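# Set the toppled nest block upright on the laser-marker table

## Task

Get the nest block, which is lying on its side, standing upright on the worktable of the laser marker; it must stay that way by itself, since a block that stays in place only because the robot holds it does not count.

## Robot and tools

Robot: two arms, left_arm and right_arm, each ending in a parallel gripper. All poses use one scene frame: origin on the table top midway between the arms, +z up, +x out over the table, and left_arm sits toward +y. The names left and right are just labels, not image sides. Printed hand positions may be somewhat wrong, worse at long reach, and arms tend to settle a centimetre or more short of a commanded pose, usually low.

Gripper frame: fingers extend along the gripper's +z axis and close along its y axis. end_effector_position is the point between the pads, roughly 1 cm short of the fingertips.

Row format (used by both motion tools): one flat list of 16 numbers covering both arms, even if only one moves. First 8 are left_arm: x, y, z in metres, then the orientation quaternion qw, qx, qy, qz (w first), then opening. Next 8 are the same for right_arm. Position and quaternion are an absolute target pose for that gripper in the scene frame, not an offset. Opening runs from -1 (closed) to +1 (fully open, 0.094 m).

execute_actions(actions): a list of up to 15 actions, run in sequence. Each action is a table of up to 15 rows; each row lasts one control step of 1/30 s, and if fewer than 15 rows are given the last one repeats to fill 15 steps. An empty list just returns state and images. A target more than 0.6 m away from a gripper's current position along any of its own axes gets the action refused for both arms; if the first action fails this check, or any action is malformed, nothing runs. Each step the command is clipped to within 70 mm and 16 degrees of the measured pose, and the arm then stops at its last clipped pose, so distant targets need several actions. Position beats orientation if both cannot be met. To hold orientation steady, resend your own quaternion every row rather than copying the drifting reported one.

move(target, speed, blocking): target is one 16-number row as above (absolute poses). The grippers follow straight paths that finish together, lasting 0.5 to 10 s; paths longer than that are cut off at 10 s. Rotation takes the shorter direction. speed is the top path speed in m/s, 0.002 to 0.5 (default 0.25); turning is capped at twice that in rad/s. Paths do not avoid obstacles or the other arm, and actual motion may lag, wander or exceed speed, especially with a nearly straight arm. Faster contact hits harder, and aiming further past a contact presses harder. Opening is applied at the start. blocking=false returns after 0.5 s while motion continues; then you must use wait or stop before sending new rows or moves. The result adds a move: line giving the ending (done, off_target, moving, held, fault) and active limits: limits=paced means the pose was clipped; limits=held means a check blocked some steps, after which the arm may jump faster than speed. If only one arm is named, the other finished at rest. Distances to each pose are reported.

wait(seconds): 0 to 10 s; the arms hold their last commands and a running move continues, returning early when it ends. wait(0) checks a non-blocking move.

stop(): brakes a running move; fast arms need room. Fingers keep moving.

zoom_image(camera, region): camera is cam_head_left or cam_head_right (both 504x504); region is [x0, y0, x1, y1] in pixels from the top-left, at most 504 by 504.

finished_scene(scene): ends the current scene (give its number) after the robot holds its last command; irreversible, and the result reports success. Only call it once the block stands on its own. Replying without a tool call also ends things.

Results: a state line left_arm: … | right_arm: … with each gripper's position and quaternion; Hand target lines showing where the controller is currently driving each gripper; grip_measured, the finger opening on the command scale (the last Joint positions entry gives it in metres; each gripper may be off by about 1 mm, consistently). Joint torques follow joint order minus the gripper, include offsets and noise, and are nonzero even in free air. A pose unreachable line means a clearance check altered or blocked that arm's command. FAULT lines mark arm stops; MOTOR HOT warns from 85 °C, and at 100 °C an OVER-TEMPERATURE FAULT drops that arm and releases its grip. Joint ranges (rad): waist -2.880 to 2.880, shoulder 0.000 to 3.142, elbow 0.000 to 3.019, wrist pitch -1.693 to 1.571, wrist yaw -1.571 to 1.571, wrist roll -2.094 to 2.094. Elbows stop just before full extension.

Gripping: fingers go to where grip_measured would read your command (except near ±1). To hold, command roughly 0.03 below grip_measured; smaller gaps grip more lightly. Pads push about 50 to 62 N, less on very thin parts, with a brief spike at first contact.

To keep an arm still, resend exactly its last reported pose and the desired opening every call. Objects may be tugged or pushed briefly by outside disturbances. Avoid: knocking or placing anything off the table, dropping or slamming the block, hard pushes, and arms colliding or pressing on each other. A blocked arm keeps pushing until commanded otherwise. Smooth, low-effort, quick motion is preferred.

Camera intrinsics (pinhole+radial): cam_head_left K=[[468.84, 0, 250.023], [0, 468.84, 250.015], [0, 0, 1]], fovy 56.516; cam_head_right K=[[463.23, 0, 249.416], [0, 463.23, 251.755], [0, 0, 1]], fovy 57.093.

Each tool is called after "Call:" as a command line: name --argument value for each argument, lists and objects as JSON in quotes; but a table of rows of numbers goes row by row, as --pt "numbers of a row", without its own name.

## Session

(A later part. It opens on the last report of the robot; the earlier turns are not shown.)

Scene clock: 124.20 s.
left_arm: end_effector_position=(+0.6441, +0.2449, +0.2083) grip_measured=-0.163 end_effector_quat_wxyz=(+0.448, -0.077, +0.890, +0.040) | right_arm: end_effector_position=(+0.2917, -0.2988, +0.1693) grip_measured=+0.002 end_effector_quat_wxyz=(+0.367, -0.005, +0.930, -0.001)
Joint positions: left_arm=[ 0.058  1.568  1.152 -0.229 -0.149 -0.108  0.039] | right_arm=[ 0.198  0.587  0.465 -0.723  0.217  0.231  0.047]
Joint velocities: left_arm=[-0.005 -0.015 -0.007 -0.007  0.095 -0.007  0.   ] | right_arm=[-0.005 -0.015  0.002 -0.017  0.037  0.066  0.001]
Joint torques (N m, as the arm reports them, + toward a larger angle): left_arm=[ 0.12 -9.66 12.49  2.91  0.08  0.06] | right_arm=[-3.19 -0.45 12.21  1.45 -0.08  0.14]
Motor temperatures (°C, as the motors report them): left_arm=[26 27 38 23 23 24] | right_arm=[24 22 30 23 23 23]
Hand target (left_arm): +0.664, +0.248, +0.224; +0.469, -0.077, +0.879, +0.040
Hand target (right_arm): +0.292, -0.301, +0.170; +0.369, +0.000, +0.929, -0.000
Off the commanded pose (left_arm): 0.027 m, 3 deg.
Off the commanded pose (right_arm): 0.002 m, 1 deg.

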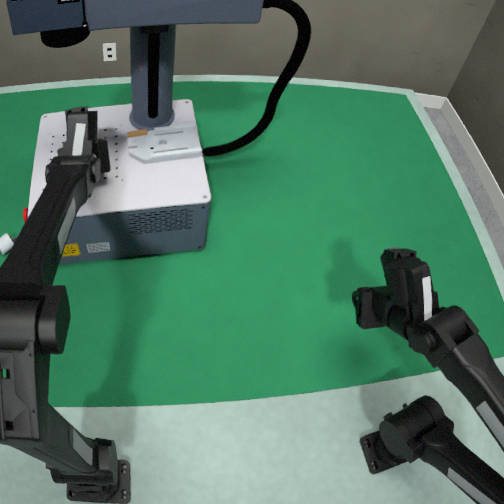

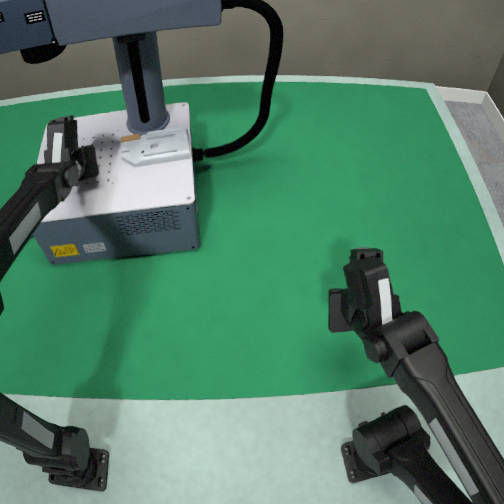

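Call:
move --target '[0.6,0.23,0.29,0.448,-0.077,0.89,0.04,-0.2, 0.2921,-0.3012,0.1698,0.369,0,0.929,0,0]' --speed 0.12

Call:
move --target '[0.59,0.15,0.28,-0.201,-0.728,0.611,-0.24,-0.2, 0.2921,-0.3012,0.1698,0.369,0,0.929,0,0]' --speed 0.3

Call:
zoom_image --camera "cam_head_right" --region '[40, 80, 200, 240]'

Scene clock: 130.63 s.
left_arm: end_effector_position=(+0.5964, +0.2351, +0.2694) grip_measured=-0.163 end_effector_quat_wxyz=(+0.437, -0.073, +0.896, +0.045) | right_arm: end_effector_position=(+0.2917, -0.2988, +0.1693) grip_measured=+0.002 end_effector_quat_wxyz=(+0.367, -0.005, +0.930, -0.001)
Joint positions: left_arm=[ 0.033  1.401  1.152 -0.426 -0.173 -0.115  0.039] | right_arm=[ 0.198  0.587  0.465 -0.723  0.217  0.231  0.047]
Joint velocities: left_arm=[-0.024  0.005 -0.002  0.012 -0.081 -0.037 -0.001] | right_arm=[ 0.005  0.005 -0.017 -0.022  0.022  0.007 -0.001]
Joint torques (N m, as the arm reports them, + toward a larger angle): left_arm=[ -1.28 -10.17  11.46   1.49  -0.13  -0.14] | right_arm=[-3.21 -0.19 12.14  1.48 -0.07  0.12]
Motor temperatures (°C, as the motors report them): left_arm=[26 27 39 23 23 24] | right_arm=[24 22 30 23 23 23]
Hand target (left_arm): +0.598, +0.229, +0.290; +0.448, -0.077, +0.890, +0.040
Hand target (right_arm): +0.292, -0.301, +0.170; +0.369, +0.000, +0.929, -0.000
Off the commanded pose (left_arm): 0.022 m, 2 deg.
Off the commanded pose (right_arm): 0.002 m, 1 deg.
move: off_target (left_arm)

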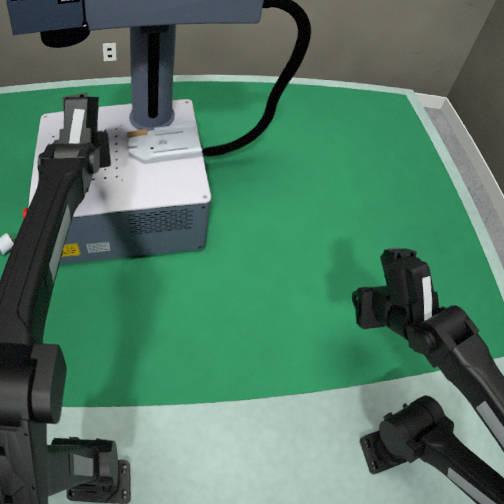

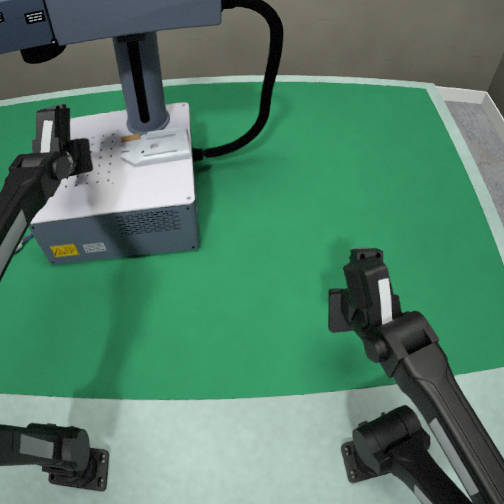

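Scene clock: 134.67 s.
left_arm: end_effector_position=(+0.5773, +0.1442, +0.2713) grip_measured=-0.162 end_effector_quat_wxyz=(+0.202, +0.717, -0.622, +0.242) | right_arm: end_effector_position=(+0.2917, -0.2988, +0.1693) grip_measured=+0.002 end_effector_quat_wxyz=(+0.367, -0.005, +0.930, -0.001)
Joint positions: left_arm=[ 0.104  1.765  1.748 -1.46   0.635 -1.709  0.039] | right_arm=[ 0.198  0.587  0.465 -0.723  0.217  0.231  0.047]
Joint velocities: left_arm=[-0.024 -0.024 -0.017  0.007 -0.051 -0.022 -0.001] | right_arm=[-0.015 -0.005  0.007 -0.012  0.007 -0.051 -0.   ]
Joint torques (N m, as the arm reports them, + toward a larger angle): left_arm=[  0.75 -12.16  12.42   0.23   0.63  -0.17] | right_arm=[-2.73 -0.31 12.11  1.43 -0.07  0.12]
Motor temperatures (°C, as the motors report them): left_arm=[26 27 40 23 24 24] | right_arm=[24 22 30 23 23 23]
Hand target (left_arm): +0.589, +0.150, +0.280; +0.201, +0.724, -0.612, +0.248
Hand target (right_arm): +0.292, -0.301, +0.170; +0.369, +0.000, +0.929, -0.000
Off the commanded pose (left_arm): 0.016 m, 2 deg.
Off the commanded pose (right_arm): 0.002 m, 1 deg.
move: off_target (left_arm)

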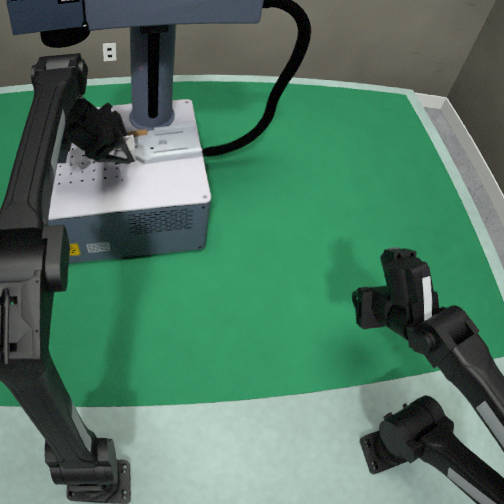

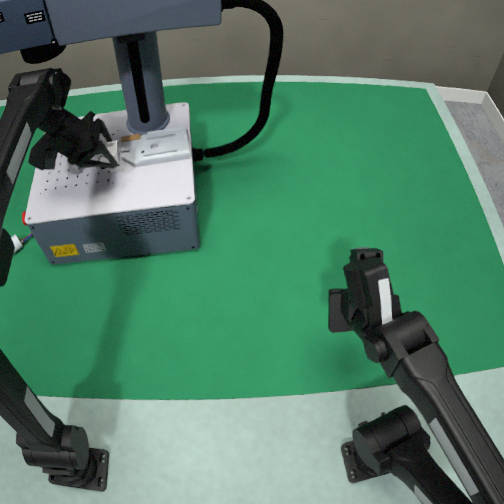

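Region (40, 80, 200, 240) of cam_head_right's 504x504 image, scaled by 3.150, with more detail than that image has.

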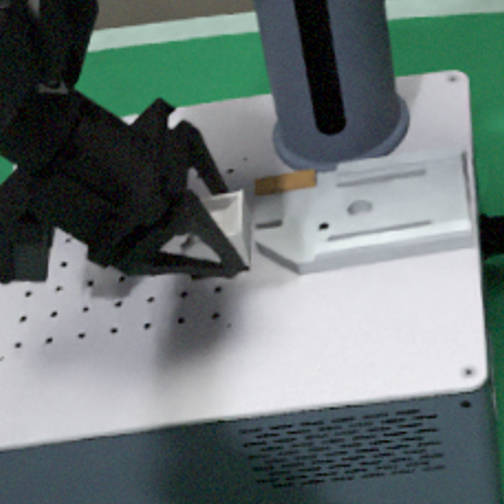

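Call:
move --target '[0.59,0.185,0.235,-0.201,-0.728,0.611,-0.24,-0.2, 0.2921,-0.3012,0.1698,0.369,0,0.929,0,0]' --speed 0.06

Call:
zoom_image --camera "cam_head_right" --region '[50, 130, 130, 210]'

Call:
zoom_image --camera "cam_head_left" --region '[60, 130, 140, 210]'

Scene clock: 140.27 s.
left_arm: end_effector_position=(+0.5836, +0.1791, +0.2487) grip_measured=-0.162 end_effector_quat_wxyz=(+0.202, +0.729, -0.609, +0.240) | right_arm: end_effector_position=(+0.2917, -0.2988, +0.1693) grip_measured=+0.002 end_effector_quat_wxyz=(+0.367, -0.005, +0.930, -0.001)
Joint positions: left_arm=[ 0.165  1.795  1.732 -1.451  0.635 -1.672  0.039] | right_arm=[ 0.198  0.587  0.465 -0.723  0.217  0.231  0.047]
Joint velocities: left_arm=[ 0.005  0.005  0.012 -0.022  0.022 -0.066 -0.001] | right_arm=[-0.015  0.005  0.002 -0.012  0.022 -0.022  0.001]
Joint torques (N m, as the arm reports them, + toward a larger angle): left_arm=[  0.49 -12.37   8.21   1.44   0.39   0.16] | right_arm=[-2.85 -0.16 12.19  1.45 -0.09  0.13]
Motor temperatures (°C, as the motors report them): left_arm=[26 27 40 23 24 24] | right_arm=[24 22 30 23 23 23]
Hand target (left_arm): +0.589, +0.185, +0.235; +0.201, +0.728, -0.611, +0.239
Hand target (right_arm): +0.292, -0.301, +0.170; +0.369, +0.000, +0.929, -0.000
Off the commanded pose (left_arm): 0.016 m, 0 deg.
Off the commanded pose (right_arm): 0.002 m, 1 deg.
move: off_target (left_arm)

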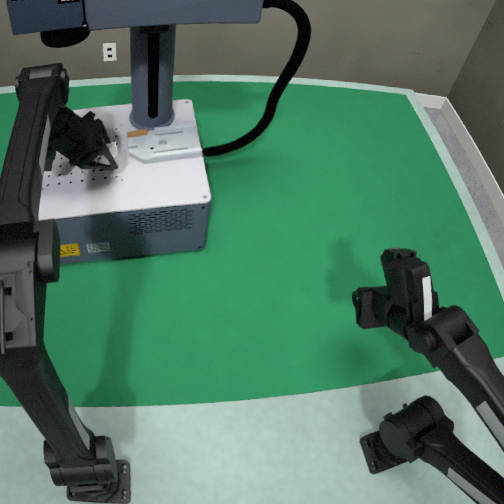

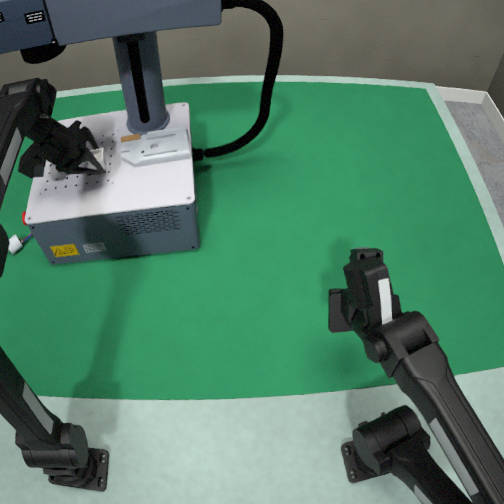

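Region (50, 130, 130, 210) of cam_head_right's 504x504 image, scaled by 6.300, with more detail than that image has.

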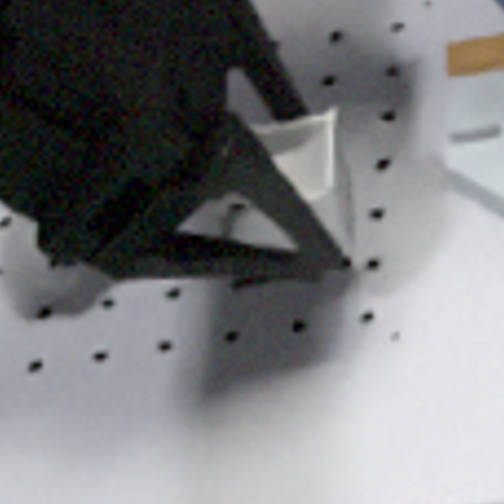

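Region (60, 130, 140, 210) of cam_head_left's 504x504 image, scaled by 6.300, with more detail than that image has.

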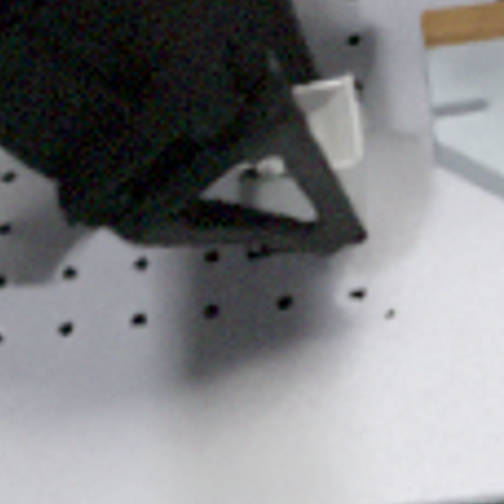

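Call:
move --target '[0.59,0.185,0.19,-0.201,-0.728,0.611,-0.24,-0.2, 0.2921,-0.3012,0.1698,0.369,0,0.929,0,0]' --speed 0.03

Call:
zoom_image --camera "cam_head_right" --region '[30, 120, 130, 220]'

Scene clock: 146.37 s.
left_arm: end_effector_position=(+0.5858, +0.1794, +0.2056) grip_measured=-0.162 end_effector_quat_wxyz=(+0.201, +0.728, -0.610, +0.241) | right_arm: end_effector_position=(+0.2917, -0.2988, +0.1693) grip_measured=+0.002 end_effector_quat_wxyz=(+0.367, -0.005, +0.930, -0.001)
Joint positions: left_arm=[ 0.165  1.812  1.643 -1.34   0.635 -1.671  0.039] | right_arm=[ 0.198  0.587  0.465 -0.723  0.217  0.231  0.047]
Joint velocities: left_arm=[ 0.005 -0.005 -0.002  0.012  0.007  0.037 -0.   ] | right_arm=[-0.005 -0.015 -0.007  0.007 -0.007 -0.007 -0.001]
Joint torques (N m, as the arm reports them, + toward a larger angle): left_arm=[  0.53 -12.48   8.06   1.48   0.4    0.14] | right_arm=[-3.01 -0.16 12.17  1.46 -0.1   0.1 ]
Motor temperatures (°C, as the motors report them): left_arm=[26 27 39 23 24 24] | right_arm=[24 22 30 23 23 23]
Hand target (left_arm): +0.590, +0.185, +0.190; +0.201, +0.728, -0.611, +0.240
Hand target (right_arm): +0.292, -0.301, +0.170; +0.369, +0.000, +0.929, -0.000
Off the commanded pose (left_arm): 0.017 m, 0 deg.
Off the commanded pose (right_arm): 0.002 m, 1 deg.
move: off_target (left_arm)

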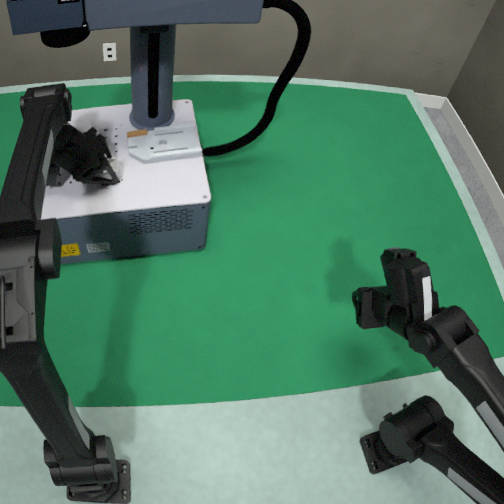

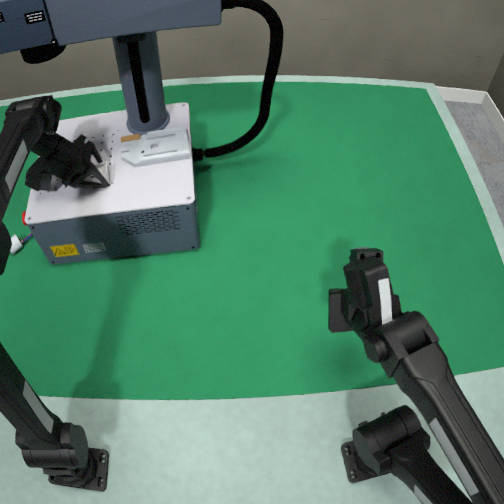

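Region (30, 120, 130, 220) of cam_head_right's 504x504 image, scaled by 5.040, with more detail than that image has.

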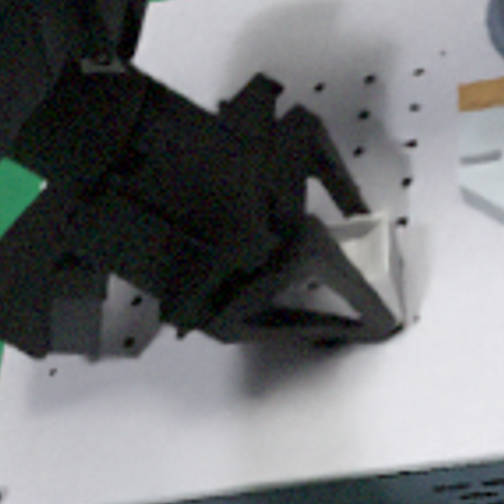

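Call:
execute_actions --actions '[[[0.59,0.185,0.185,-0.201,-0.728,0.611,-0.24,-0.2, 0.2921,-0.3012,0.1698,0.369,0,0.929,0,0]],[[0.59,0.185,0.18,-0.201,-0.728,0.611,-0.24,-0.2, 0.2921,-0.3012,0.1698,0.369,0,0.929,0,0]]]'

Scene clock: 150.33 s.
left_arm: end_effector_position=(+0.5887, +0.1793, +0.2042) grip_measured=-0.162 end_effector_quat_wxyz=(+0.196, +0.725, -0.612, +0.248) | right_arm: end_effector_position=(+0.2917, -0.2988, +0.1693) grip_measured=+0.002 end_effector_quat_wxyz=(+0.367, -0.005, +0.930, -0.001)
Joint positions: left_arm=[ 0.165  1.812  1.637 -1.319  0.639 -1.667  0.039] | right_arm=[ 0.198  0.587  0.465 -0.723  0.217  0.231  0.047]
Joint velocities: left_arm=[ 0.005  0.015 -0.007  0.007 -0.066 -0.051 -0.001] | right_arm=[-0.024 -0.005 -0.002 -0.017 -0.051 -0.007 -0.   ]
Joint torques (N m, as the arm reports them, + toward a larger angle): left_arm=[  0.37 -12.4    6.95   1.62   0.29   0.11] | right_arm=[-2.86 -0.06 12.13  1.41 -0.12  0.12]
Motor temperatures (°C, as the motors report them): left_arm=[26 27 38 23 24 24] | right_arm=[24 22 30 23 23 23]
Hand target (left_arm): +0.589, +0.185, +0.180; +0.201, +0.728, -0.611, +0.240
Hand target (right_arm): +0.292, -0.301, +0.170; +0.369, +0.000, +0.929, -0.000
Off the commanded pose (left_arm): 0.025 m, 1 deg.
Off the commanded pose (right_arm): 0.002 m, 1 deg.

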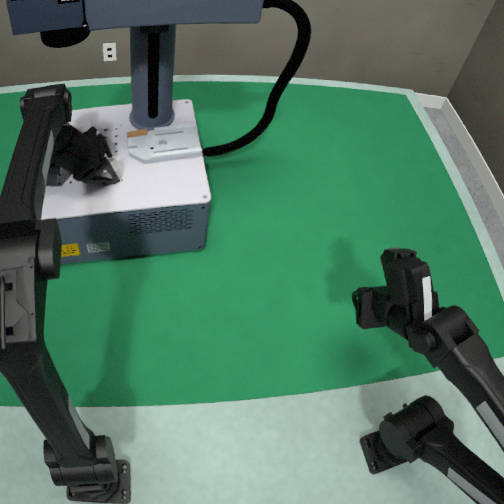

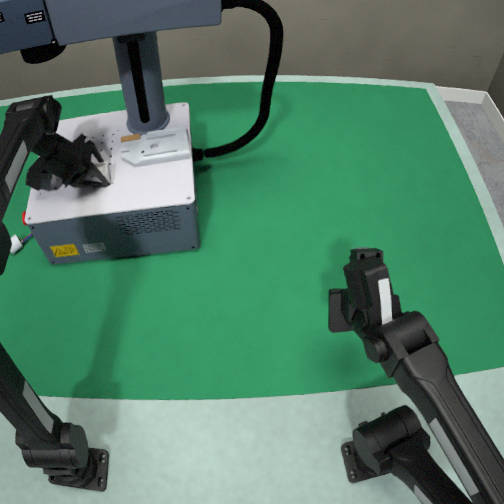

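Contact. Release and lift.

Call:
execute_actions --actions '[[[0.59,0.182,0.195,-0.201,-0.728,0.611,-0.24,0.8, 0.2921,-0.3012,0.1698,0.369,0,0.929,0,0]]]'

Call:
move --target '[0.59,0.22,0.29,-0.201,-0.728,0.611,-0.24,0.8, 0.2921,-0.3012,0.1698,0.369,0,0.929,0,0]' --speed 0.12

Call:
zoom_image --camera "cam_head_right" --region '[50, 120, 150, 220]'

Scene clock: 155.23 s.
left_arm: end_effector_position=(+0.5887, +0.1791, +0.2044) grip_measured=+0.798 end_effector_quat_wxyz=(+0.197, +0.724, -0.612, +0.248) | right_arm: end_effector_position=(+0.2917, -0.2988, +0.1693) grip_measured=+0.002 end_effector_quat_wxyz=(+0.367, -0.005, +0.930, -0.001)
Joint positions: left_arm=[ 0.165  1.812  1.637 -1.319  0.641 -1.667  0.084] | right_arm=[ 0.198  0.587  0.465 -0.723  0.217  0.231  0.047]
Joint velocities: left_arm=[-0.015 -0.015 -0.007  0.007  0.007  0.007  0.001] | right_arm=[ 0.015 -0.005 -0.007 -0.002 -0.051 -0.037 -0.001]
Joint torques (N m, as the arm reports them, + toward a larger angle): left_arm=[ -0.04 -13.08   8.83   0.54   0.22   0.04] | right_arm=[-3.19  0.02 12.19  1.42 -0.08  0.12]
Motor temperatures (°C, as the motors report them): left_arm=[26 28 37 23 24 24] | right_arm=[24 22 30 23 23 23]
Hand target (left_arm): +0.590, +0.182, +0.195; +0.201, +0.727, -0.611, +0.240
Hand target (right_arm): +0.292, -0.301, +0.170; +0.369, +0.000, +0.929, -0.000
Off the commanded pose (left_arm): 0.010 m, 1 deg.
Off the commanded pose (right_arm): 0.002 m, 1 deg.

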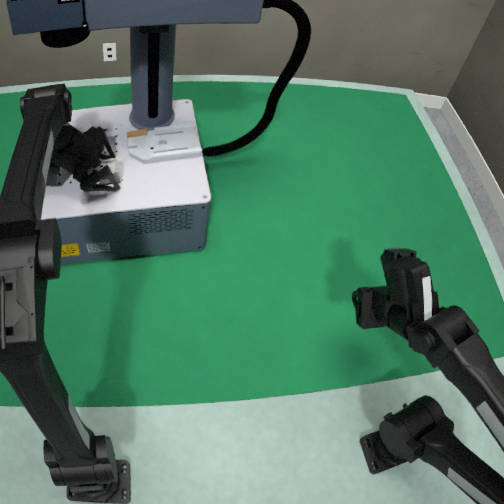

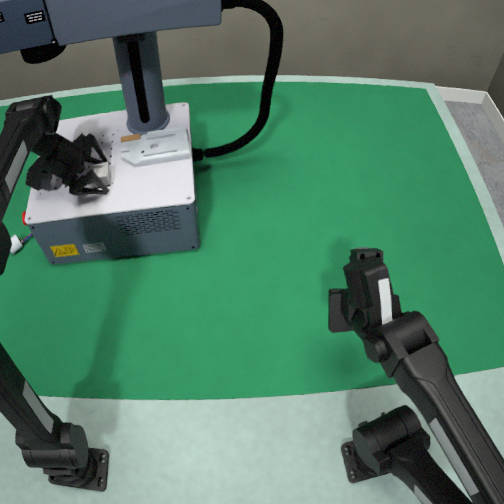

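Scene clock: 156.43 s.
left_arm: end_effector_position=(+0.5792, +0.2129, +0.2822) grip_measured=+0.798 end_effector_quat_wxyz=(+0.209, +0.731, -0.606, +0.236) | right_arm: end_effector_position=(+0.2917, -0.2988, +0.1693) grip_measured=+0.002 end_effector_quat_wxyz=(+0.367, -0.005, +0.930, -0.001)
Joint positions: left_arm=[ 0.227  1.812  1.843 -1.605  0.64  -1.599  0.084] | right_arm=[ 0.198  0.587  0.465 -0.723  0.217  0.231  0.047]
Joint velocities: left_arm=[ 0.015 -0.005  0.002 -0.007  0.051 -0.081 -0.001] | right_arm=[-0.005  0.005 -0.002  0.027 -0.081 -0.022  0.001]
Joint torques (N m, as the arm reports them, + toward a larger angle): left_arm=[  0.44 -13.08  11.9   -0.08   0.29   0.17] | right_arm=[-3.13 -0.29 12.17  1.48 -0.09  0.12]
Motor temperatures (°C, as the motors report them): left_arm=[26 28 37 23 24 24] | right_arm=[24 22 30 23 23 23]
Hand target (left_arm): +0.587, +0.220, +0.290; +0.200, +0.728, -0.610, +0.240
Hand target (right_arm): +0.292, -0.301, +0.170; +0.369, +0.000, +0.929, -0.000
Off the commanded pose (left_arm): 0.015 m, 1 deg.
Off the commanded pose (right_arm): 0.002 m, 1 deg.
move: off_target (left_arm)

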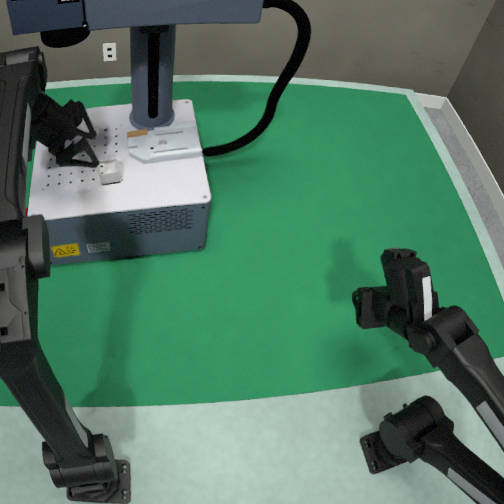

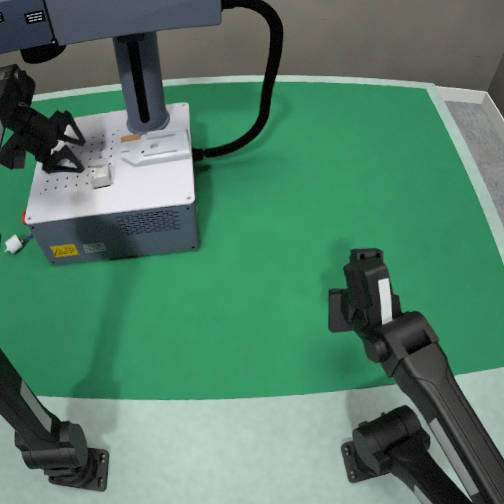

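Region (50, 120, 150, 220) of cam_head_right's 504x504 image, scaled by 5.040, with more detail than that image has.

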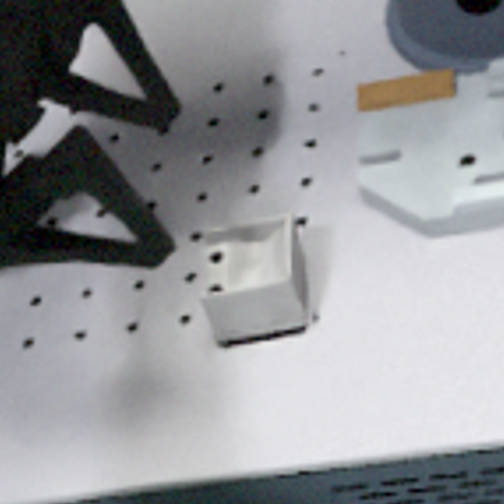

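Upright on its black base.

Call:
finished_scene --scene 1

The scene is finished: the task was done.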